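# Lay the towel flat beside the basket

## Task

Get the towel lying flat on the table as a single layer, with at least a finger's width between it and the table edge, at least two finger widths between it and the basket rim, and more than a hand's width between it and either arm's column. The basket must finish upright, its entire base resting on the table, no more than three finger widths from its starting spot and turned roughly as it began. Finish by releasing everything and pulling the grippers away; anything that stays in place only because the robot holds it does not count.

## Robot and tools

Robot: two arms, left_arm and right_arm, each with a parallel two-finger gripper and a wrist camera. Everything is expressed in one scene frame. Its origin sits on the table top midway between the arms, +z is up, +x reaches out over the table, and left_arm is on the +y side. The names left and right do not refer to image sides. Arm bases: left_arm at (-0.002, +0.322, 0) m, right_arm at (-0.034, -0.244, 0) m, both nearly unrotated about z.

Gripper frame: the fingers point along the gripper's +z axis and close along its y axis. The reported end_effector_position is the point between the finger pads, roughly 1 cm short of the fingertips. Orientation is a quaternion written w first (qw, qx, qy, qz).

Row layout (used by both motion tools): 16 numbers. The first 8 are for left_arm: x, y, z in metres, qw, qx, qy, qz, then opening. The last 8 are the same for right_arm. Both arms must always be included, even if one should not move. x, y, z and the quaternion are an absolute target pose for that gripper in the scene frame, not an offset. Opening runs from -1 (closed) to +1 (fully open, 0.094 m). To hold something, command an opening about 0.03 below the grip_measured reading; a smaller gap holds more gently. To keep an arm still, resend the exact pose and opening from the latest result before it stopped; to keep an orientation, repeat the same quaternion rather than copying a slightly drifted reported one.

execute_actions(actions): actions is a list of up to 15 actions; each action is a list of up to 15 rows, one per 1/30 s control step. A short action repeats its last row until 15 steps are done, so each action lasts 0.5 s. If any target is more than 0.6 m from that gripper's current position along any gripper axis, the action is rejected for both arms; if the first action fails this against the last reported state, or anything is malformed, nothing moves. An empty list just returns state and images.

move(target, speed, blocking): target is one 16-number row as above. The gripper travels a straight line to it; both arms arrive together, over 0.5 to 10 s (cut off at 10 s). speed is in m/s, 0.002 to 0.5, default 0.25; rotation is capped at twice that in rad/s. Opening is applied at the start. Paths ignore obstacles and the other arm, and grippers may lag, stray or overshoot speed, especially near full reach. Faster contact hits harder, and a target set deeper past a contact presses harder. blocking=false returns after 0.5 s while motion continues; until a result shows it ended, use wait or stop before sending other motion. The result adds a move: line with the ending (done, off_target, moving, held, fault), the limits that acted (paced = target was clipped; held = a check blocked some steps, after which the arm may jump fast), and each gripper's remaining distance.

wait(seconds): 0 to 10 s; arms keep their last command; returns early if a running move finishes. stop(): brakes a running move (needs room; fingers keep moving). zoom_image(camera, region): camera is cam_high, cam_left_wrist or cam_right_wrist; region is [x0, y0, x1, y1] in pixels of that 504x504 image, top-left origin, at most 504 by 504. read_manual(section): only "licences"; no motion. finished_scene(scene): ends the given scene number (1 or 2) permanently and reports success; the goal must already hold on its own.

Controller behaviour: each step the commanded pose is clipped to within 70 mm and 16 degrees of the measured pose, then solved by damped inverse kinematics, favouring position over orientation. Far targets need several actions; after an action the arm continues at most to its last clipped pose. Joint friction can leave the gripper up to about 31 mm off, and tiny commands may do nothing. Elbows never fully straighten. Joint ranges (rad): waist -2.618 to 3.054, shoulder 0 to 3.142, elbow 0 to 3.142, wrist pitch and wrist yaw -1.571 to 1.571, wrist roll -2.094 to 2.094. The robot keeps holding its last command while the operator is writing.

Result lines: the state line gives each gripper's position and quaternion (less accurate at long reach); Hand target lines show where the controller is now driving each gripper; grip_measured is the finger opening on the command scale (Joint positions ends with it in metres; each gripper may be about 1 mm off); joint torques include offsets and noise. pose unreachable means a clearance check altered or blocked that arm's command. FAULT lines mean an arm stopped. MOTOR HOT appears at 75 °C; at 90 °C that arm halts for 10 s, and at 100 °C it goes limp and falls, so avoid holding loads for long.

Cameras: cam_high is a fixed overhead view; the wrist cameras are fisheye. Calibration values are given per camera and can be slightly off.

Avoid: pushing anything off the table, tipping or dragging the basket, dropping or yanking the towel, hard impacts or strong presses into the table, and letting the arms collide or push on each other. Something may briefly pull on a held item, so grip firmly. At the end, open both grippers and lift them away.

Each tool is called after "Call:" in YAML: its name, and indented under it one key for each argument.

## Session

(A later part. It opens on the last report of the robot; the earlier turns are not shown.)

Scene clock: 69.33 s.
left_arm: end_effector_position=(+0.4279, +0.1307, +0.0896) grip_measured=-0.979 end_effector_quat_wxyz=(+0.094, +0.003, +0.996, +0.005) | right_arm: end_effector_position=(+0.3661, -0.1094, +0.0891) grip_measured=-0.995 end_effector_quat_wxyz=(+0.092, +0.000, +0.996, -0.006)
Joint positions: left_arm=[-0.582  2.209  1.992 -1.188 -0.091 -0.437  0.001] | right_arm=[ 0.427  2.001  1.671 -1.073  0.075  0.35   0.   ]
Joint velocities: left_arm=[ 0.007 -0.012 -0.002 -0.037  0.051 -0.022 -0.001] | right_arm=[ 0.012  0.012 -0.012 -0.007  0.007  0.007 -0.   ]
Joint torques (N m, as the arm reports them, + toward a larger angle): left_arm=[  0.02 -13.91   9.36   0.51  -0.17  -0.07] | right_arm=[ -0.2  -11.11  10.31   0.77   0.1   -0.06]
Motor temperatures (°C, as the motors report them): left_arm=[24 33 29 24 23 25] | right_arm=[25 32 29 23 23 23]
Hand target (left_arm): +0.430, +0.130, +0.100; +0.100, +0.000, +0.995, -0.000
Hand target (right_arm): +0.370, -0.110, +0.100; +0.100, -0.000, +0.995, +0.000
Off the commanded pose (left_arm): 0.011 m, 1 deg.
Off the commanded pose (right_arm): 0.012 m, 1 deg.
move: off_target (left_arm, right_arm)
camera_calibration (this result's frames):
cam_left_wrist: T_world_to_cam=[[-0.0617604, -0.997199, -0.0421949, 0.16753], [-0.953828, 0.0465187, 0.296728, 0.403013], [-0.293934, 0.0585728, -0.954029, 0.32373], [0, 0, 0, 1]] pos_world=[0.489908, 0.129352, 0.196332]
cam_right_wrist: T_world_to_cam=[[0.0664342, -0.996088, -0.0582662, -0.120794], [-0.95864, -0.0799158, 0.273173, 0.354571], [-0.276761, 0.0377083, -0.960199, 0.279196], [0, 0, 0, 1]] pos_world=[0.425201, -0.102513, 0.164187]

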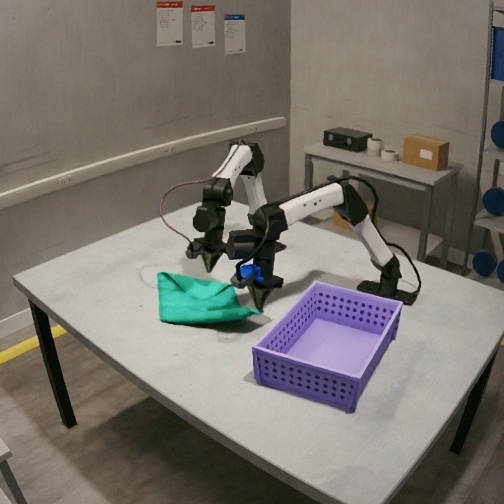

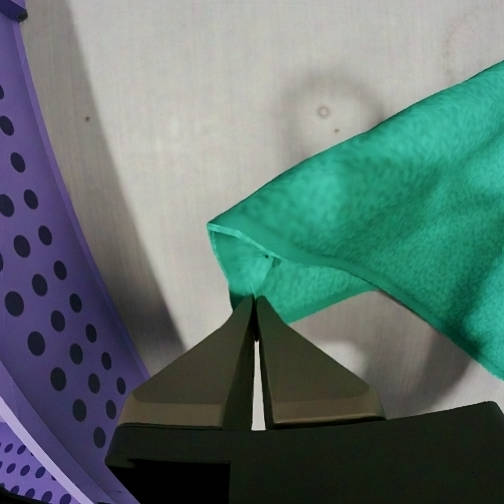

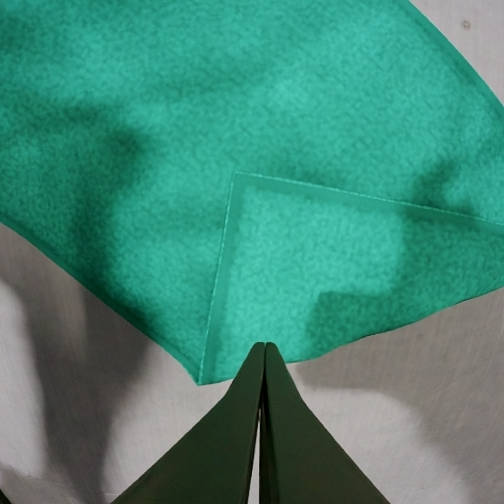

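Call:
move:
  target: [0.43,0.13,0.1,0.1,0,0.995,0,-1,0.395,-0.105,0.0,0.1,0,0.995,0.025,0]
  speed: 0.1

Call:
move:
  target: [0.43,0.13,0.1,0.1,0,0.995,0,-1,0.395,-0.105,0.0,0.1,0,0.995,0.025,-1]

Call:
move:
  target: [0.43,0.13,0.1,0.1,0,0.995,0,-1,0.37,-0.11,0.1,0.1,0,0.995,0,-1]
  speed: 0.08

Scene clock: 79.70 s.
left_arm: end_effector_position=(+0.4277, +0.1307, +0.0896) grip_measured=-0.979 end_effector_quat_wxyz=(+0.094, +0.003, +0.996, +0.005) | right_arm: end_effector_position=(+0.4016, -0.1013, +0.0205) grip_measured=-0.003 end_effector_quat_wxyz=(+0.120, +0.002, +0.992, +0.025)
Joint positions: left_arm=[-0.582  2.209  1.992 -1.189 -0.091 -0.437  0.001] | right_arm=[ 0.4    2.129  1.572 -0.771  0.031  0.328  0.047]
Joint velocities: left_arm=[-0.017  0.002 -0.007  0.007  0.037  0.022 -0.001] | right_arm=[-0.017  0.007  0.027 -0.007  0.007  0.037 -0.   ]
Joint torques (N m, as the arm reports them, + toward a larger angle): left_arm=[  0.04 -13.89   9.35   0.51  -0.17  -0.06] | right_arm=[-0.56 -9.46  5.17  1.35 -0.07 -0.02]
Motor temperatures (°C, as the motors report them): left_arm=[24 36 29 23 23 25] | right_arm=[25 32 30 23 23 23]
Hand target (left_arm): +0.430, +0.130, +0.100; +0.100, +0.000, +0.995, -0.000
Hand target (right_arm): +0.395, -0.105, +0.001; +0.100, +0.000, +0.995, +0.025
Off the commanded pose (left_arm): 0.011 m, 1 deg.
Off the commanded pose (right_arm): 0.022 m, 2 deg.
move: off_target (left_arm, right_arm)
camera_calibration (this result's frames):
cam_left_wrist: T_world_to_cam=[[-0.0617895, -0.997185, -0.0424842, 0.167635], [-0.953624, 0.0464199, 0.297399, 0.402726], [-0.294589, 0.0588901, -0.953808, 0.323866], [0, 0, 0, 1]] pos_world=[0.489815, 0.129396, 0.196258]
cam_right_wrist: T_world_to_cam=[[0.0749411, -0.990505, -0.115251, -0.120814], [-0.972097, -0.0983295, 0.212977, 0.4128], [-0.222288, 0.0960748, -0.970236, 0.207089], [0, 0, 0, 1]] pos_world=[0.456369, -0.0989726, 0.099084]

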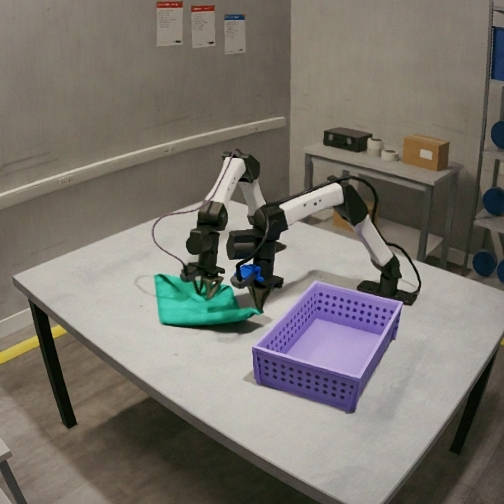

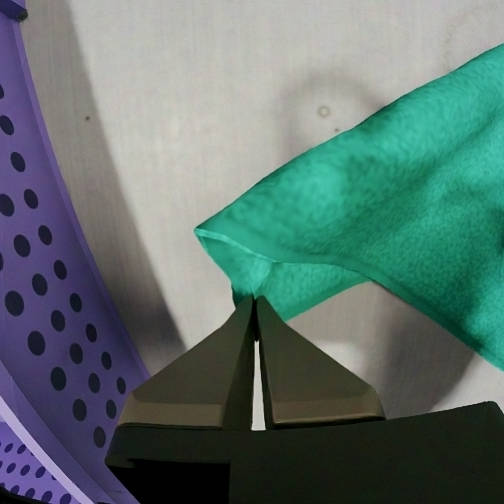

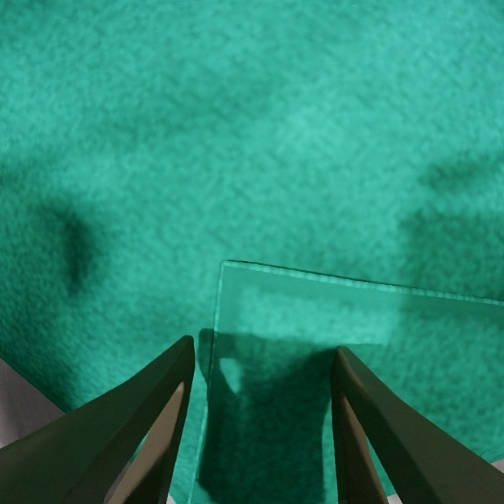

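Scene clock: 80.40 s.
left_arm: end_effector_position=(+0.4276, +0.1308, +0.0896) grip_measured=-0.979 end_effector_quat_wxyz=(+0.094, +0.003, +0.996, +0.005) | right_arm: end_effector_position=(+0.4019, -0.1006, +0.0194) grip_measured=-0.995 end_effector_quat_wxyz=(+0.120, +0.001, +0.992, +0.026)
Joint positions: left_arm=[-0.582  2.209  1.992 -1.189 -0.091 -0.437  0.001] | right_arm=[ 0.4    2.132  1.572 -0.768  0.028  0.327  0.   ]
Joint velocities: left_arm=[-0.017 -0.007  0.012  0.007  0.022 -0.051  0.   ] | right_arm=[-0.002  0.017  0.012 -0.11  -0.007  0.007 -0.   ]
Joint torques (N m, as the arm reports them, + toward a larger angle): left_arm=[  0.04 -13.89   9.35   0.52  -0.17  -0.06] | right_arm=[-0.49 -9.74  5.22  1.39 -0.03 -0.03]
Motor temperatures (°C, as the motors report them): left_arm=[24 36 29 23 23 25] | right_arm=[25 32 30 23 23 23]
Hand target (left_arm): +0.430, +0.130, +0.100; +0.100, +0.000, +0.995, -0.000
Hand target (right_arm): +0.394, -0.105, +0.001; +0.100, +0.000, +0.995, +0.025
Off the commanded pose (left_arm): 0.011 m, 1 deg.
Off the commanded pose (right_arm): 0.021 m, 2 deg.
move: off_target (left_arm, right_arm)
camera_calibration (this result's frames):
cam_left_wrist: T_world_to_cam=[[-0.0618041, -0.997178, -0.0426288, 0.167688], [-0.953522, 0.0463704, 0.297734, 0.402582], [-0.294917, 0.0590487, -0.953697, 0.323934], [0, 0, 0, 1]] pos_world=[0.489769, 0.129419, 0.196221]
cam_right_wrist: T_world_to_cam=[[0.0764151, -0.990025, -0.118368, -0.12073], [-0.971797, -0.100514, 0.213326, 0.41308], [-0.223096, 0.0987282, -0.969784, 0.206554], [0, 0, 0, 1]] pos_world=[0.456737, -0.098398, 0.097901]

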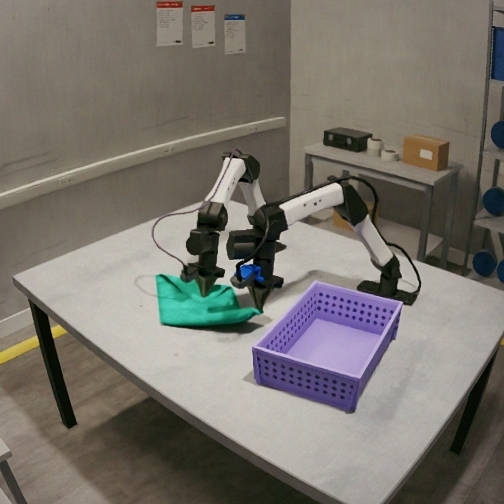

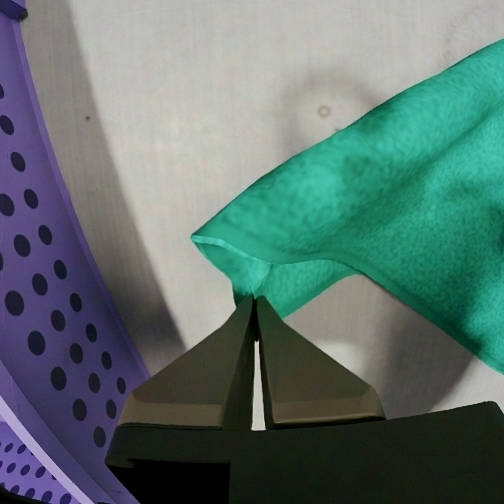

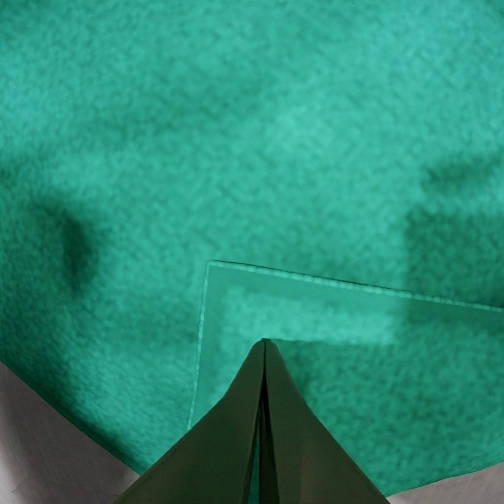

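Scene clock: 82.03 s.
left_arm: end_effector_position=(+0.4276, +0.1308, +0.0896) grip_measured=-0.979 end_effector_quat_wxyz=(+0.094, +0.003, +0.996, +0.005) | right_arm: end_effector_position=(+0.3672, -0.1133, +0.0892) grip_measured=-0.995 end_effector_quat_wxyz=(+0.089, -0.001, +0.996, +0.000)
Joint positions: left_arm=[-0.582  2.209  1.992 -1.189 -0.091 -0.437  0.001] | right_arm=[ 0.41   2.     1.671 -1.074  0.058  0.332  0.   ]
Joint velocities: left_arm=[ 0.007 -0.017 -0.017  0.051  0.022  0.022 -0.001] | right_arm=[ 0.002 -0.007 -0.012 -0.037 -0.037 -0.095 -0.   ]
Joint torques (N m, as the arm reports them, + toward a larger angle): left_arm=[  0.04 -13.87   9.37   0.53  -0.17  -0.07] | right_arm=[  0.95 -11.21  10.43   0.72   0.21   0.2 ]
Motor temperatures (°C, as the motors report them): left_arm=[24 37 30 23 23 25] | right_arm=[25 32 30 23 23 23]
Hand target (left_arm): +0.430, +0.130, +0.100; +0.100, +0.000, +0.995, -0.000
Hand target (right_arm): +0.370, -0.110, +0.100; +0.100, -0.000, +0.995, +0.000
Off the commanded pose (left_arm): 0.011 m, 1 deg.
Off the commanded pose (right_arm): 0.012 m, 1 deg.
move: off_target (left_arm, right_arm)
camera_calibration (this result's frames):
cam_left_wrist: T_world_to_cam=[[-0.0618041, -0.997178, -0.0426288, 0.167688], [-0.953522, 0.0463704, 0.297734, 0.402582], [-0.294917, 0.0590487, -0.953697, 0.323934], [0, 0, 0, 1]] pos_world=[0.489769, 0.129419, 0.196221]
cam_right_wrist: T_world_to_cam=[[0.0705666, -0.994939, -0.0715264, -0.124994], [-0.956608, -0.0878211, 0.277829, 0.353215], [-0.282704, 0.0488173, -0.957964, 0.282961], [0, 0, 0, 1]] pos_world=[0.426703, -0.107156, 0.163993]

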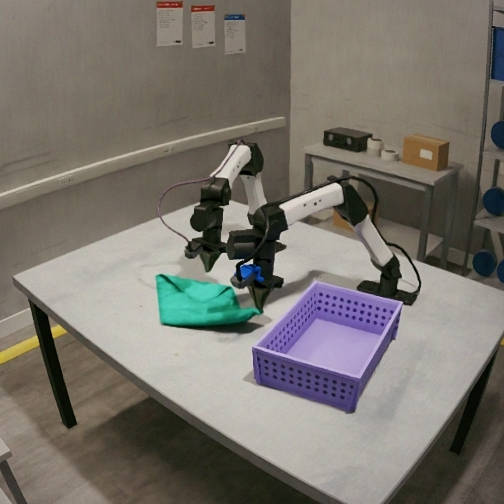

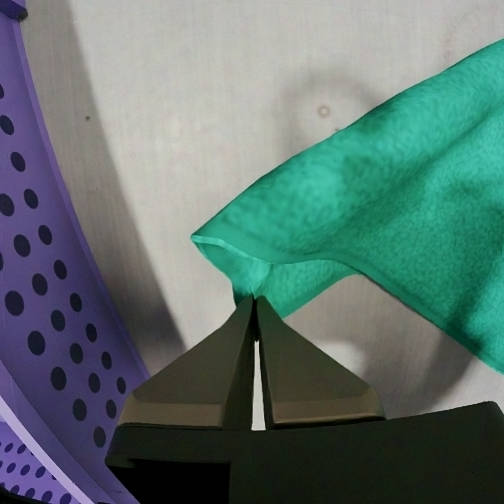

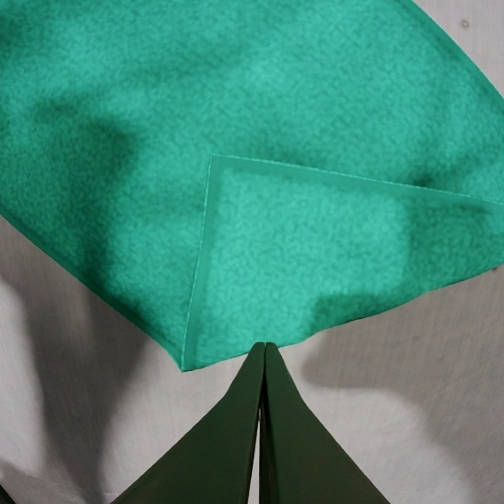

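Too much tilt; intermediate.

Call:
move:
  target: [0.43,0.13,0.1,0.1,0,0.995,0,-1,0.405,-0.088,0.0,0.1,0,0.995,0.007,0]
  speed: 0.1

Call:
move:
  target: [0.43,0.13,0.1,0.1,0,0.995,0,-1,0.405,-0.088,0.0,0.1,0,0.995,0.007,-1]

Call:
move:
  target: [0.43,0.13,0.1,0.1,0,0.995,0,-1,0.38,-0.11,0.1,0.1,0,0.995,0,-1]
  speed: 0.08

Scene clock: 90.17 s.
left_arm: end_effector_position=(+0.4275, +0.1308, +0.0895) grip_measured=-0.979 end_effector_quat_wxyz=(+0.093, +0.003, +0.996, +0.006) | right_arm: end_effector_position=(+0.4089, -0.0915, +0.0189) grip_measured=-0.003 end_effector_quat_wxyz=(+0.113, -0.000, +0.994, +0.007)
Joint positions: left_arm=[-0.582  2.209  1.992 -1.189 -0.091 -0.437  0.001] | right_arm=[ 0.427  2.191  1.671 -0.834  0.066  0.349  0.047]
Joint velocities: left_arm=[ 0.017 -0.012 -0.017 -0.007  0.066 -0.037  0.001] | right_arm=[-0.002  0.007  0.007  0.022 -0.022 -0.007  0.   ]
Joint torques (N m, as the arm reports them, + toward a larger angle): left_arm=[  0.03 -13.86   9.37   0.53  -0.17  -0.07] | right_arm=[ 1.32 -9.66  6.37  1.29  0.06  0.16]
Motor temperatures (°C, as the motors report them): left_arm=[24 39 30 23 23 25] | right_arm=[25 33 31 23 23 23]
Hand target (left_arm): +0.430, +0.130, +0.100; +0.100, +0.000, +0.995, -0.000
Hand target (right_arm): +0.404, -0.088, +0.000; +0.100, -0.000, +0.995, +0.007
Off the commanded pose (left_arm): 0.011 m, 1 deg.
Off the commanded pose (right_arm): 0.020 m, 1 deg.
move: off_target (left_arm, right_arm)
camera_calibration (this result's frames):
cam_left_wrist: T_world_to_cam=[[-0.0618187, -0.99717, -0.0427734, 0.167741], [-0.95342, 0.0463208, 0.298069, 0.402439], [-0.295244, 0.0592073, -0.953586, 0.324002], [0, 0, 0, 1]] pos_world=[0.489722, 0.129441, 0.196184]
cam_right_wrist: T_world_to_cam=[[0.0730429, -0.994071, -0.0805487, -0.112048], [-0.968941, -0.0898645, 0.230388, 0.420389], [-0.23626, 0.0612187, -0.969759, 0.208685], [0, 0, 0, 1]] pos_world=[0.46482, -0.086381, 0.0964968]

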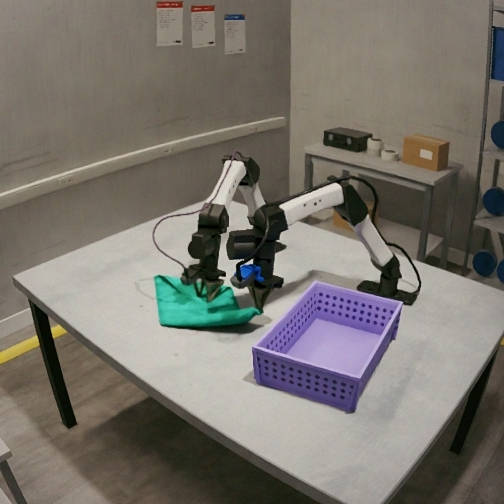

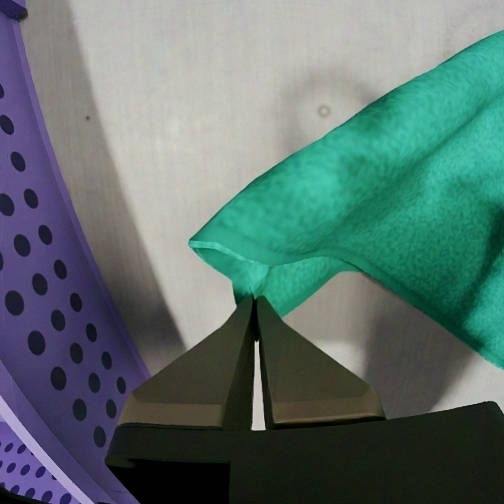

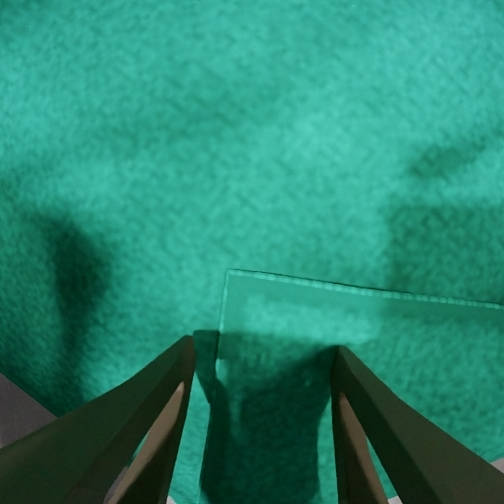

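Scene clock: 90.87 s.
left_arm: end_effector_position=(+0.4275, +0.1308, +0.0895) grip_measured=-0.979 end_effector_quat_wxyz=(+0.093, +0.003, +0.996, +0.006) | right_arm: end_effector_position=(+0.4104, -0.0917, +0.0195) grip_measured=-0.995 end_effector_quat_wxyz=(+0.116, +0.000, +0.993, +0.006)
Joint positions: left_arm=[-0.582  2.209  1.992 -1.189 -0.091 -0.437  0.001] | right_arm=[ 0.427  2.19   1.671 -0.829  0.07   0.349  0.   ]
Joint velocities: left_arm=[ 0.012  0.012 -0.002  0.022 -0.051  0.051  0.   ] | right_arm=[ 0.007  0.002 -0.002  0.022 -0.007 -0.081 -0.001]
Joint torques (N m, as the arm reports them, + toward a larger angle): left_arm=[  0.02 -13.89   9.35   0.53  -0.18  -0.07] | right_arm=[ 0.95 -9.71  6.43  1.28  0.03  0.2 ]
Motor temperatures (°C, as the motors report them): left_arm=[24 39 30 23 23 25] | right_arm=[25 33 31 23 23 23]
Hand target (left_arm): +0.430, +0.130, +0.100; +0.100, +0.000, +0.995, -0.000
Hand target (right_arm): +0.404, -0.088, +0.001; +0.100, +0.000, +0.995, +0.007
Off the commanded pose (left_arm): 0.011 m, 1 deg.
Off the commanded pose (right_arm): 0.021 m, 2 deg.
move: off_target (left_arm, right_arm)
camera_calibration (this result's frames):
cam_left_wrist: T_world_to_cam=[[-0.0618187, -0.99717, -0.0427734, 0.167741], [-0.95342, 0.0463208, 0.298069, 0.402439], [-0.295244, 0.0592073, -0.953586, 0.324002], [0, 0, 0, 1]] pos_world=[0.489722, 0.129441, 0.196184]
cam_right_wrist: T_world_to_cam=[[0.072775, -0.99424, -0.0786827, -0.112189], [-0.970608, -0.0887488, 0.223703, 0.422578], [-0.229397, 0.0600901, -0.971476, 0.20681], [0, 0, 0, 1]] pos_world=[0.465764, -0.0864667, 0.0975521]

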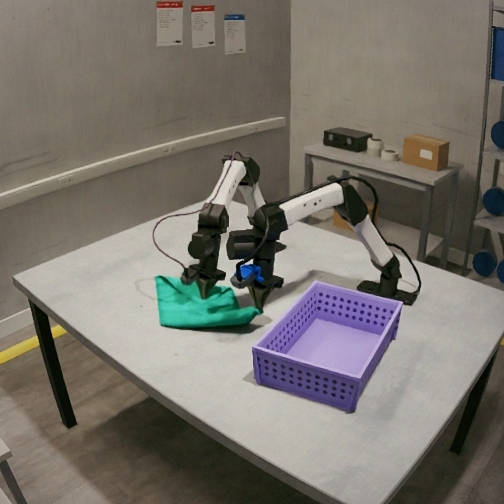

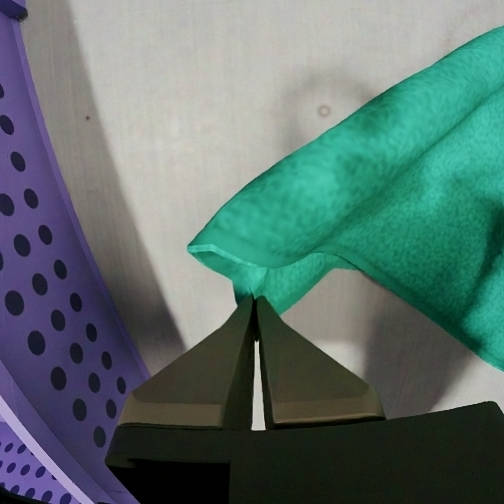

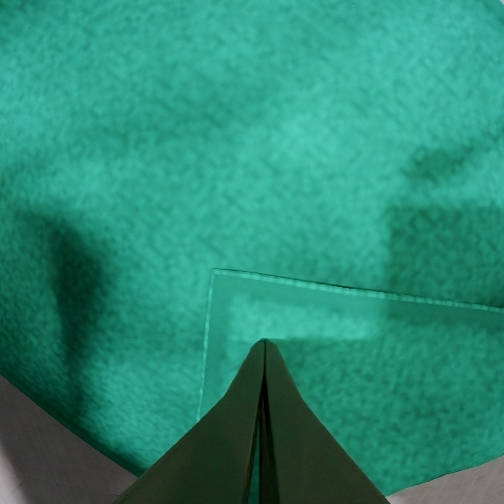

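Scene clock: 92.47 s.
left_arm: end_effector_position=(+0.4275, +0.1308, +0.0895) grip_measured=-0.979 end_effector_quat_wxyz=(+0.093, +0.003, +0.996, +0.006) | right_arm: end_effector_position=(+0.3762, -0.1086, +0.0900) grip_measured=-0.995 end_effector_quat_wxyz=(+0.092, +0.000, +0.996, -0.004)
Joint positions: left_arm=[-0.582  2.209  1.992 -1.189 -0.091 -0.437  0.001] | right_arm=[ 0.418  2.037  1.727 -1.089  0.07   0.342  0.   ]
Joint velocities: left_arm=[ 0.017 -0.007 -0.012 -0.037  0.037 -0.037  0.001] | right_arm=[ 0.007  0.007 -0.027  0.022  0.007 -0.051  0.   ]
Joint torques (N m, as the arm reports them, + toward a larger angle): left_arm=[  0.03 -13.9    9.35   0.52  -0.17  -0.06] | right_arm=[ -0.35 -11.43  10.42   0.8    0.11  -0.06]
Motor temperatures (°C, as the motors report them): left_arm=[24 39 30 23 23 25] | right_arm=[25 33 31 23 23 23]
Hand target (left_arm): +0.430, +0.130, +0.100; +0.100, +0.000, +0.995, -0.000
Hand target (right_arm): +0.380, -0.110, +0.100; +0.100, +0.000, +0.995, +0.000
Off the commanded pose (left_arm): 0.011 m, 1 deg.
Off the commanded pose (right_arm): 0.011 m, 1 deg.
move: off_target (left_arm, right_arm)
camera_calibration (this result's frames):
cam_left_wrist: T_world_to_cam=[[-0.0618187, -0.99717, -0.0427734, 0.167741], [-0.95342, 0.0463208, 0.298069, 0.402439], [-0.295244, 0.0592073, -0.953586, 0.324002], [0, 0, 0, 1]] pos_world=[0.489722, 0.129441, 0.196184]
cam_right_wrist: T_world_to_cam=[[0.0669491, -0.995759, -0.0631044, -0.120388], [-0.958931, -0.0816866, 0.271623, 0.364148], [-0.275626, 0.0423278, -0.960333, 0.28284], [0, 0, 0, 1]] pos_world=[0.435211, -0.102103, 0.165112]

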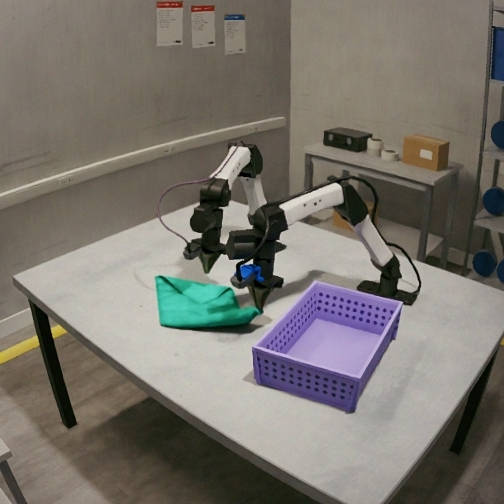

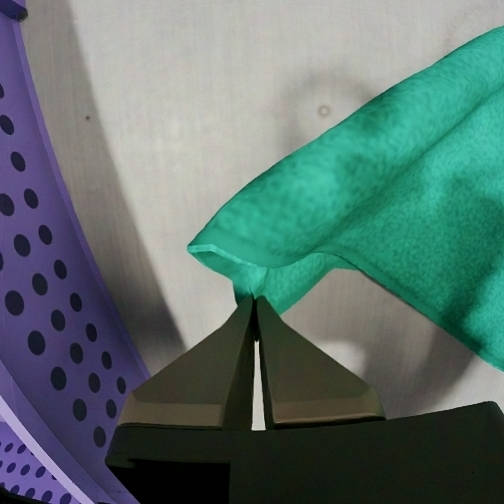

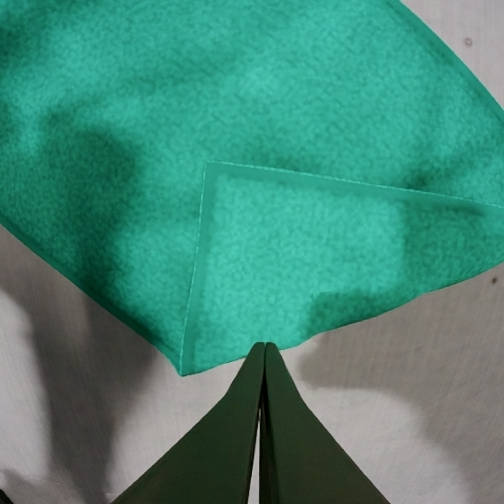

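Call:
move:
  target: [0.43,0.13,0.1,0.1,0,0.995,0,-1,0.415,-0.07,0.015,0.1,0,0.96,-0.25,0]
  speed: 0.1

Call:
move:
  target: [0.43,0.13,0.1,0.1,0,0.995,0,-1,0.415,-0.11,0.012,0.1,0,0.96,-0.25,0]
  speed: 0.05

Call:
move:
  target: [0.43,0.13,0.1,0.1,0,0.995,0,-1,0.415,-0.11,0.005,0.1,0,0.96,-0.25,-1]

Call:
move:
  target: [0.43,0.13,0.1,0.1,0,0.995,0,-1,0.38,-0.12,0.1,0.1,0,0.99,-0.1,-1]
  speed: 0.08

Scene clock: 105.63 s.
left_arm: end_effector_position=(+0.4275, +0.1308, +0.0895) grip_measured=-0.979 end_effector_quat_wxyz=(+0.093, +0.003, +0.996, +0.006) | right_arm: end_effector_position=(+0.4165, -0.0723, +0.0285) grip_measured=-0.003 end_effector_quat_wxyz=(+0.107, -0.001, +0.963, -0.247)
Joint positions: left_arm=[-0.582  2.209  1.992 -1.189 -0.091 -0.437  0.001] | right_arm=[ 0.62   2.562  2.286 -1.379  0.54   0.57   0.047]
Joint velocities: left_arm=[ 0.027 -0.007  0.017  0.051 -0.066 -0.007 -0.   ] | right_arm=[ 0.002  0.002  0.017 -0.066  0.051  0.037 -0.   ]
Joint torques (N m, as the arm reports them, + toward a larger angle): left_arm=[  0.06 -13.88   9.36   0.53  -0.18  -0.07] | right_arm=[  0.67 -11.41   9.06   0.21   0.45   0.24]
Motor temperatures (°C, as the motors report them): left_arm=[24 41 31 23 23 25] | right_arm=[25 33 32 23 23 23]
Hand target (left_arm): +0.430, +0.130, +0.100; +0.100, +0.000, +0.995, -0.000
Hand target (right_arm): +0.415, -0.070, +0.016; +0.098, -0.000, +0.963, -0.252
Off the commanded pose (left_arm): 0.011 m, 1 deg.
Off the commanded pose (right_arm): 0.014 m, 1 deg.
move: off_target (left_arm, right_arm)
camera_calibration (this result's frames):
cam_left_wrist: T_world_to_cam=[[-0.0618187, -0.99717, -0.0427734, 0.167741], [-0.95342, 0.0463208, 0.298069, 0.402439], [-0.295244, 0.0592073, -0.953586, 0.324002], [0, 0, 0, 1]] pos_world=[0.489722, 0.129441, 0.196184]
cam_right_wrist: T_world_to_cam=[[0.0192382, -0.909501, 0.415256, -0.0782723], [-0.967968, 0.0870485, 0.2355, 0.439434], [-0.250335, -0.406485, -0.878694, 0.188087], [0, 0, 0, 1]] pos_world=[0.473949, -0.0329863, 0.0942871]

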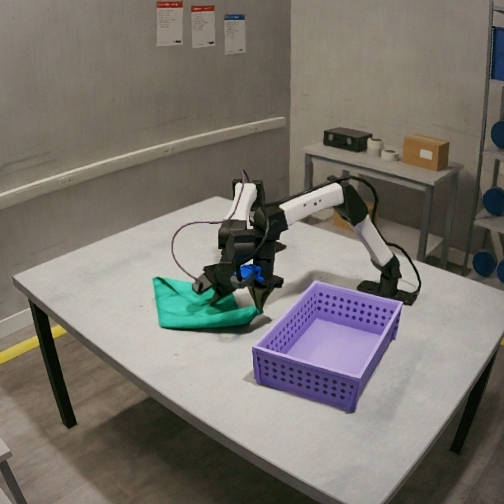

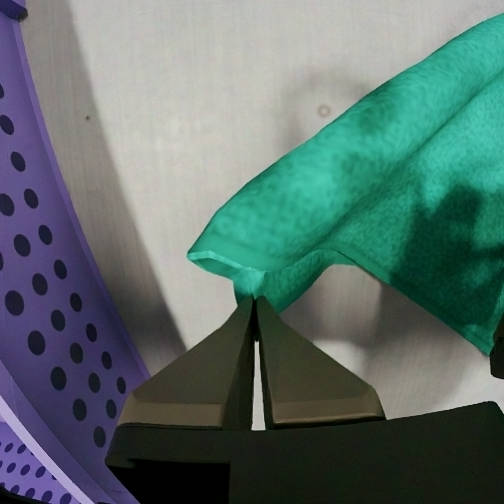

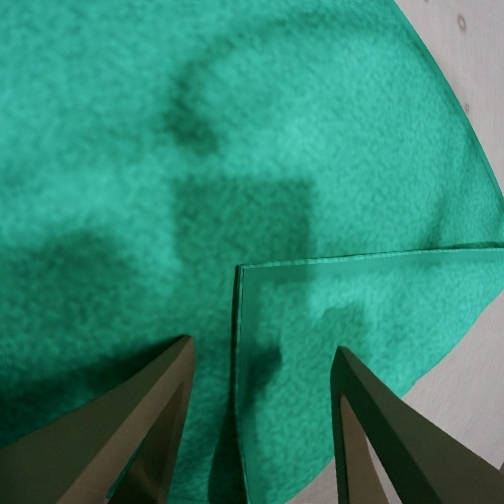

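Scene clock: 106.80 s.
left_arm: end_effector_position=(+0.4275, +0.1308, +0.0895) grip_measured=-0.979 end_effector_quat_wxyz=(+0.093, +0.003, +0.996, +0.005) | right_arm: end_effector_position=(+0.4196, -0.1015, +0.0278) grip_measured=-0.003 end_effector_quat_wxyz=(+0.116, +0.003, +0.963, -0.244)
Joint positions: left_arm=[-0.582  2.209  1.992 -1.189 -0.09  -0.437  0.001] | right_arm=[ 0.565  2.455  2.086 -1.234  0.546  0.509  0.047]
Joint velocities: left_arm=[-0.002 -0.012 -0.027 -0.051  0.066 -0.007 -0.001] | right_arm=[-0.017 -0.002 -0.002  0.051 -0.007 -0.066  0.001]
Joint torques (N m, as the arm reports them, + toward a larger angle): left_arm=[  0.02 -13.88   9.34   0.52  -0.17  -0.06] | right_arm=[ -0.7  -12.47   4.19   0.73   0.44   0.04]
Motor temperatures (°C, as the motors report them): left_arm=[24 42 31 23 23 25] | right_arm=[25 34 31 23 23 23]
Hand target (left_arm): +0.430, +0.130, +0.100; +0.100, +0.000, +0.995, -0.000
Hand target (right_arm): +0.415, -0.110, +0.012; +0.100, +0.000, +0.963, -0.250
Off the commanded pose (left_arm): 0.011 m, 1 deg.
Off the commanded pose (right_arm): 0.018 m, 2 deg.
move: off_target (left_arm, right_arm)
camera_calibration (this result's frames):
cam_left_wrist: T_world_to_cam=[[-0.061888, -0.997181, -0.0424256, 0.16768], [-0.953368, 0.0464814, 0.29821, 0.402361], [-0.295397, 0.0589028, -0.953557, 0.324094], [0, 0, 0, 1]] pos_world=[0.489712, 0.129414, 0.196168]
cam_right_wrist: T_world_to_cam=[[0.00853321, -0.912767, 0.408392, -0.100303], [-0.972215, 0.0879712, 0.216932, 0.447575], [-0.233935, -0.398895, -0.886655, 0.170467], [0, 0, 0, 1]] pos_world=[0.475873, -0.0629285, 0.095015]

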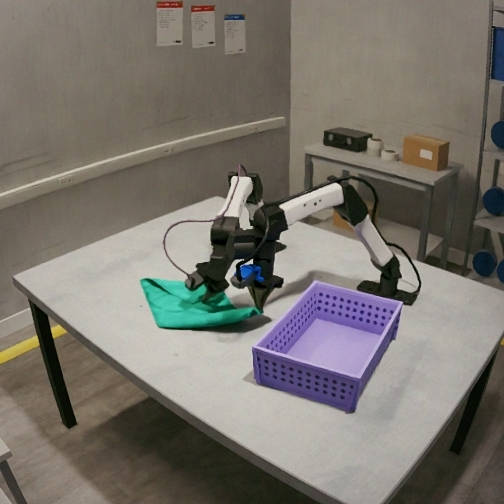

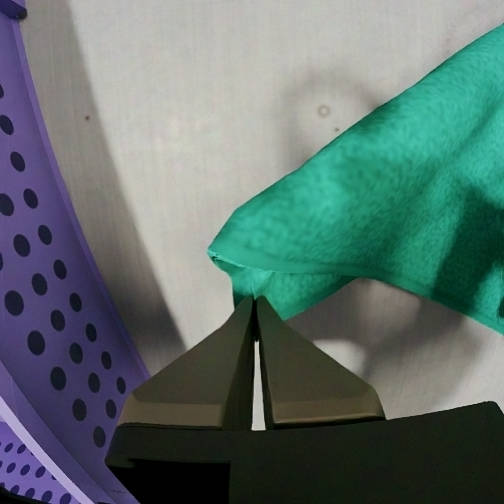

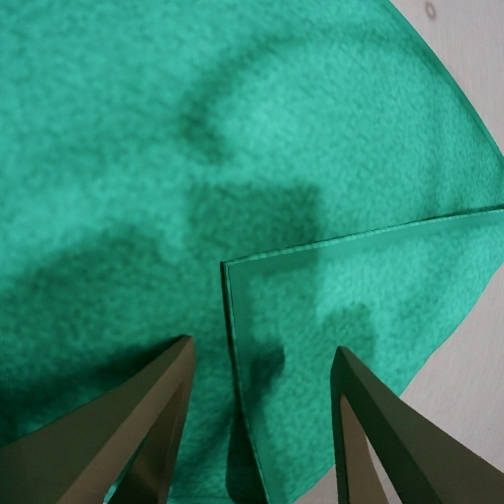

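Scene clock: 107.50 s.
left_arm: end_effector_position=(+0.4275, +0.1308, +0.0895) grip_measured=-0.979 end_effector_quat_wxyz=(+0.093, +0.003, +0.996, +0.005) | right_arm: end_effector_position=(+0.4179, -0.1037, +0.0206) grip_measured=-0.995 end_effector_quat_wxyz=(+0.114, +0.003, +0.963, -0.245)
Joint positions: left_arm=[-0.582  2.209  1.992 -1.189 -0.09  -0.437  0.001] | right_arm=[ 0.562  2.454  2.056 -1.209  0.546  0.507  0.   ]
Joint velocities: left_arm=[-0.002 -0.012  0.007 -0.022 -0.022 -0.007  0.   ] | right_arm=[ 0.002 -0.007 -0.012  0.022  0.022 -0.007  0.001]
Joint torques (N m, as the arm reports them, + toward a larger angle): left_arm=[  0.02 -13.86   9.36   0.52  -0.18  -0.06] | right_arm=[ -0.64 -12.23   5.02   0.71   0.42  -0.02]
Motor temperatures (°C, as the motors report them): left_arm=[24 42 31 23 23 25] | right_arm=[25 34 31 23 23 23]
Hand target (left_arm): +0.430, +0.130, +0.100; +0.100, +0.000, +0.995, -0.000
Hand target (right_arm): +0.415, -0.110, +0.005; +0.100, +0.000, +0.963, -0.251
Off the commanded pose (left_arm): 0.011 m, 1 deg.
Off the commanded pose (right_arm): 0.017 m, 2 deg.
move: off_target (left_arm, right_arm)
camera_calibration (this result's frames):
cam_left_wrist: T_world_to_cam=[[-0.061888, -0.997181, -0.0424256, 0.16768], [-0.953368, 0.0464814, 0.29821, 0.402361], [-0.295397, 0.0589028, -0.953557, 0.324094], [0, 0, 0, 1]] pos_world=[0.489712, 0.129414, 0.196168]
cam_right_wrist: T_world_to_cam=[[0.0100287, -0.911503, 0.411171, -0.0998796], [-0.971042, 0.089279, 0.221602, 0.447254], [-0.2387, -0.401487, -0.884212, 0.164498], [0, 0, 0, 1]] pos_world=[0.47457, -0.0649272, 0.0874063]

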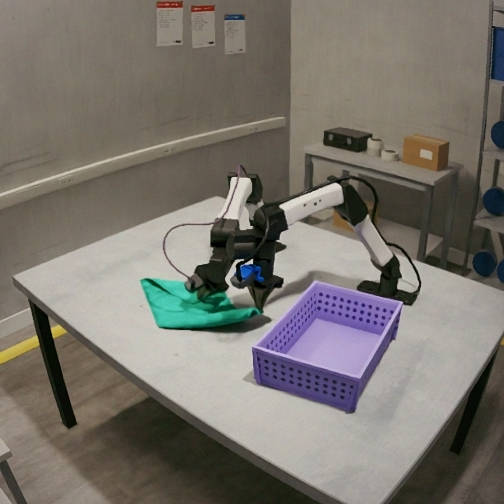

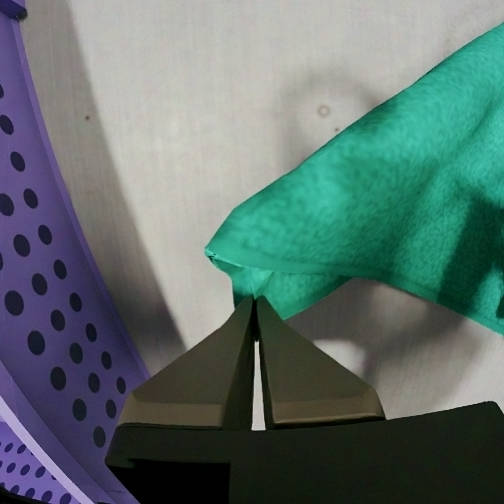

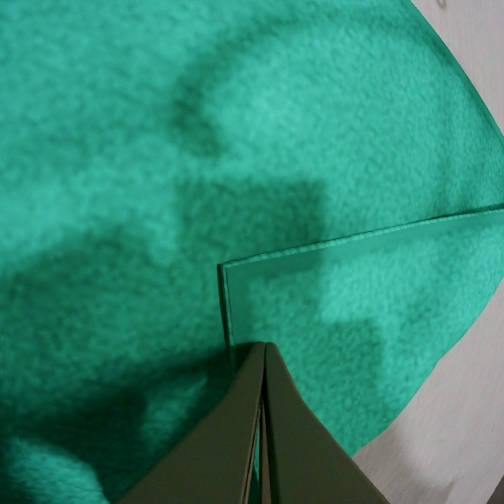

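Scene clock: 109.73 s.
left_arm: end_effector_position=(+0.4275, +0.1308, +0.0895) grip_measured=-0.979 end_effector_quat_wxyz=(+0.093, +0.003, +0.996, +0.005) | right_arm: end_effector_position=(+0.3865, -0.1158, +0.1039) grip_measured=-0.995 end_effector_quat_wxyz=(+0.114, +0.003, +0.989, -0.099)
Joint positions: left_arm=[-0.582  2.209  1.992 -1.189 -0.09  -0.437  0.001] | right_arm=[ 0.473  2.099  1.857 -1.194  0.272  0.388  0.   ]
Joint velocities: left_arm=[ 0.007 -0.007  0.002  0.051  0.037  0.066 -0.   ] | right_arm=[-0.022 -0.002 -0.002  0.007 -0.037 -0.022 -0.001]
Joint torques (N m, as the arm reports them, + toward a larger angle): left_arm=[  0.03 -13.88   9.36   0.53  -0.17  -0.06] | right_arm=[ -0.23 -12.     5.5    0.87   0.19   0.04]
Motor temperatures (°C, as the motors report them): left_arm=[24 42 31 23 23 25] | right_arm=[25 34 31 23 23 23]
Hand target (left_arm): +0.430, +0.130, +0.100; +0.100, +0.000, +0.995, -0.000
Hand target (right_arm): +0.380, -0.120, +0.100; +0.101, -0.000, +0.990, -0.099
Off the commanded pose (left_arm): 0.011 m, 1 deg.
Off the commanded pose (right_arm): 0.009 m, 2 deg.
move: off_target (left_arm)
camera_calibration (this result's frames):
cam_left_wrist: T_world_to_cam=[[-0.061888, -0.997181, -0.0424256, 0.16768], [-0.953368, 0.0464814, 0.29821, 0.402361], [-0.295397, 0.0589028, -0.953557, 0.324094], [0, 0, 0, 1]] pos_world=[0.489712, 0.129414, 0.196168]
cam_right_wrist: T_world_to_cam=[[0.043591, -0.990788, 0.128216, -0.137604], [-0.971336, -0.0120127, 0.237407, 0.386143], [-0.23368, -0.134889, -0.962911, 0.262907], [0, 0, 0, 1]] pos_world=[0.442509, -0.0962343, 0.179126]

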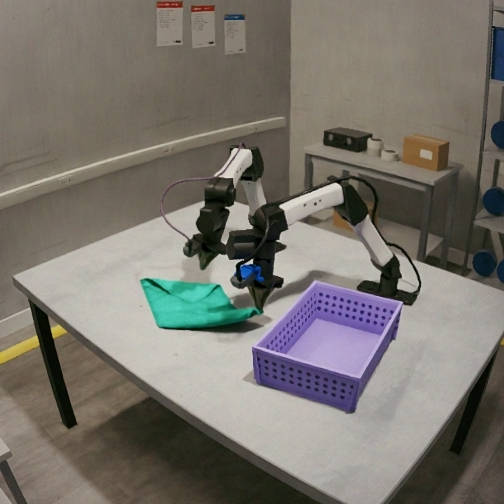

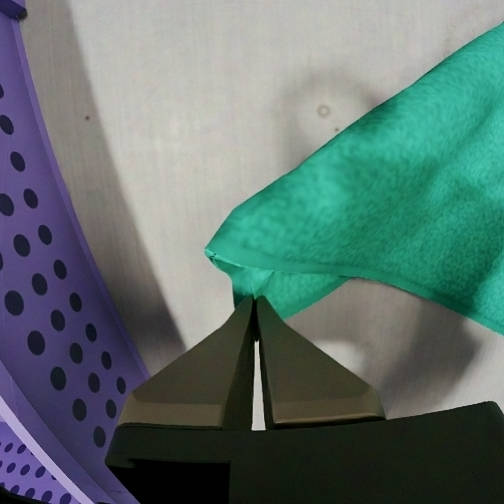

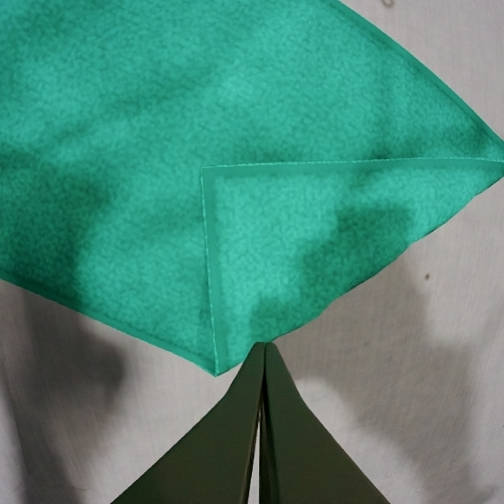

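Call:
move:
  target: [0.36,0.08,0.36,0.3,0,0.954,0,-1,0.25,-0.35,0.2,0.1,0,0.995,0,0]
  speed: 0.1

Scene clock: 116.37 s.
left_arm: end_effector_position=(+0.3614, +0.0819, +0.3480) grip_measured=-0.980 end_effector_quat_wxyz=(+0.342, +0.010, +0.939, -0.034) | right_arm: end_effector_position=(+0.2508, -0.3483, +0.1894) grip_measured=-0.003 end_effector_quat_wxyz=(+0.089, +0.004, +0.996, +0.005)
Joint positions: left_arm=[-0.863  1.987  2.571 -1.552 -0.386 -0.589  0.001] | right_arm=[-0.322  1.56   1.536 -1.385 -0.076 -0.379  0.047]
Joint velocities: left_arm=[-0.017 -0.017  0.002 -0.051 -0.066 -0.051 -0.001] | right_arm=[-0.012  0.002 -0.017 -0.022 -0.022 -0.022 -0.001]
Joint torques (N m, as the arm reports them, + toward a larger angle): left_arm=[ -1.04 -11.38   7.45   1.28  -0.43  -0.07] | right_arm=[-0.17 -6.87 10.44  0.77 -0.08 -0.04]
Motor temperatures (°C, as the motors report them): left_arm=[24 43 31 23 23 25] | right_arm=[25 34 31 23 23 23]
Hand target (left_arm): +0.355, +0.083, +0.360; +0.354, +0.009, +0.934, -0.041
Hand target (right_arm): +0.251, -0.349, +0.200; +0.102, +0.000, +0.995, +0.004
Off the commanded pose (left_arm): 0.012 m, 7 deg.
Off the commanded pose (right_arm): 0.011 m, 1 deg.
joint sent to its limit (left arm) — the command would take joint 4 (wrist pitch) past its lower limit, so that joint was sent only as far as its limit.
move: off_target (left_arm, right_arm)
camera_calibration (this result's frames):
cam_left_wrist: T_world_to_cam=[[-0.0764824, -0.997069, 0.00217654, 0.115563], [-0.974536, 0.0742921, -0.211566, 0.447247], [0.210784, -0.0183022, -0.977361, 0.385545], [0, 0, 0, 1]] pos_world=[0.36343, 0.0890532, 0.471188]
cam_right_wrist: T_world_to_cam=[[0.0615937, -0.994833, -0.0807062, -0.339367], [-0.957645, -0.0816916, 0.27612, 0.196157], [-0.281286, 0.0602807, -0.957729, 0.361118], [0, 0, 0, 1]] pos_world=[0.310329, -0.343357, 0.264301]

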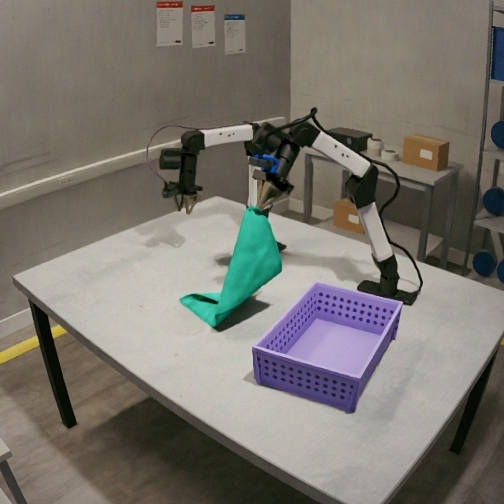

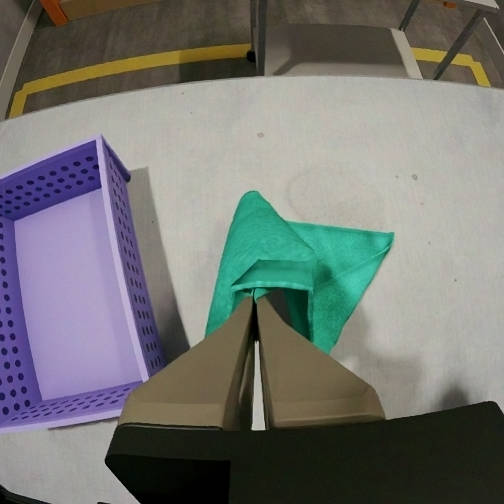

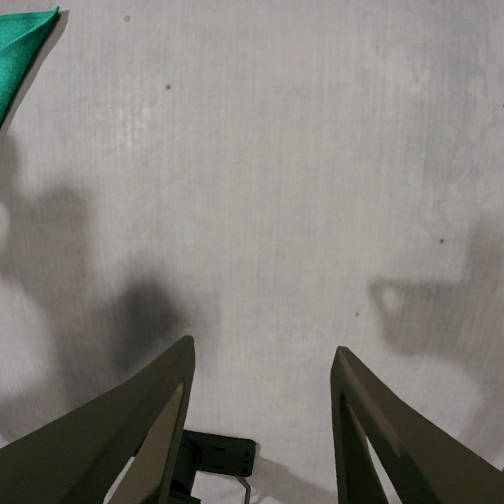

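Call:
move:
  target: [0.36,0.1,0.55,0.68,0.2,0.68,-0.2,-1,0.3,-0.25,0.2,0.5,-0.5,0.5,0.5,0]
  speed: 0.12

Scene clock: 130.70 s.
left_arm: end_effector_position=(+0.3593, +0.0957, +0.5418) grip_measured=-0.980 end_effector_quat_wxyz=(+0.661, +0.206, +0.693, -0.202) | right_arm: end_effector_position=(+0.3033, -0.2544, +0.2072) grip_measured=-0.003 end_effector_quat_wxyz=(+0.529, -0.452, +0.646, +0.315)
Joint positions: left_arm=[-0.672  1.495  2.029 -0.579  0.045 -0.006  0.001] | right_arm=[-0.471  1.872  1.434 -1.573 -1.299 -2.099  0.047]
Joint velocities: left_arm=[-0.017 -0.012  0.007 -0.022 -0.051  0.022  0.001] | right_arm=[ 0.007 -0.007 -0.007 -0.081  0.007  0.037 -0.001]
Joint torques (N m, as the arm reports them, + toward a larger angle): left_arm=[ 0.87 -7.95  5.53  2.3  -0.05  0.08] | right_arm=[ 1.07 -7.    4.96 -0.52 -0.68 -0.03]
Motor temperatures (°C, as the motors report them): left_arm=[24 42 30 27 23 25] | right_arm=[25 31 31 23 24 23]
Hand target (left_arm): +0.356, +0.102, +0.552; +0.676, +0.203, +0.679, -0.202
Hand target (right_arm): +0.301, -0.250, +0.201; +0.525, -0.441, +0.648, +0.332
Off the commanded pose (left_arm): 0.009 m, 3 deg.
Off the commanded pose (right_arm): 0.009 m, 28 deg; orientation clipped at the last step of the last action.
joint sent to its limit (right arm) — the command would take joint 4 (wrist pitch) past its lower limit and joint 6 (wrist roll) past its lower limit, so those joints were sent only as far as their limits.
move: off_target (left_arm, right_arm); limits=paced
camera_calibration (this result's frames):
cam_left_wrist: T_world_to_cam=[[-0.537032, -0.841807, -0.0543907, 0.31003], [-0.403789, 0.313138, -0.859592, 0.608453], [0.740642, -0.439666, -0.508078, 0.171366], [0, 0, 0, 1]] pos_world=[0.285262, 0.145799, 0.626951]
cam_right_wrist: T_world_to_cam=[[0.946431, -0.305883, 0.103458, -0.379054], [-0.127806, -0.649084, -0.749903, 0.0658091], [0.296536, 0.696509, -0.653407, 0.310789], [0, 0, 0, 1]] pos_world=[0.274999, -0.289698, 0.291639]

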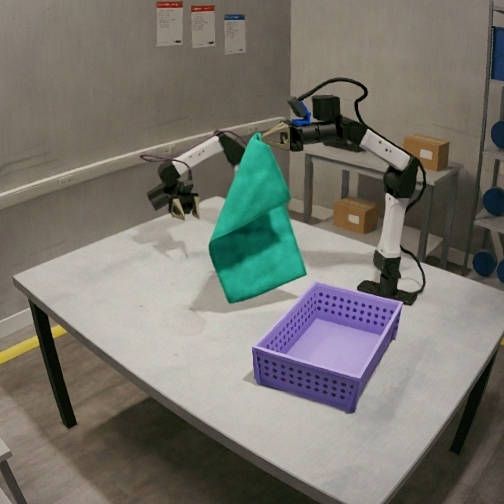

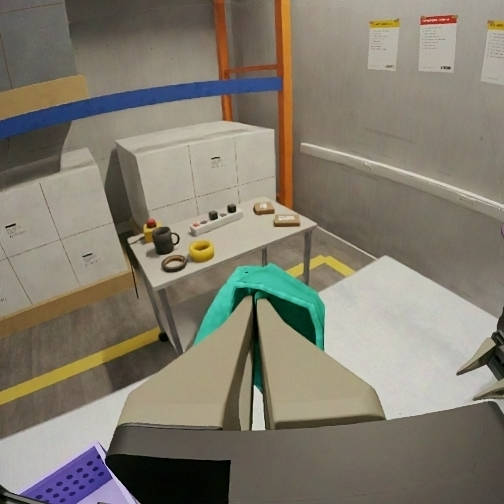

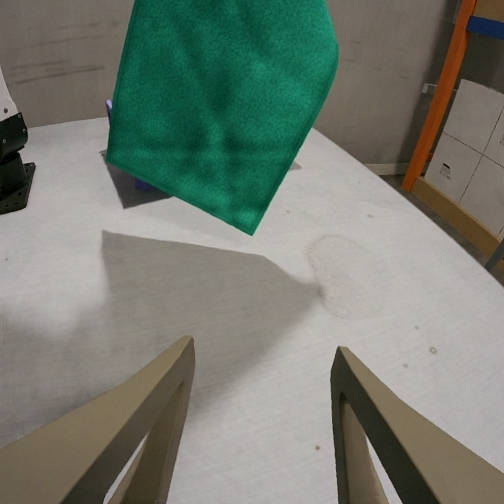

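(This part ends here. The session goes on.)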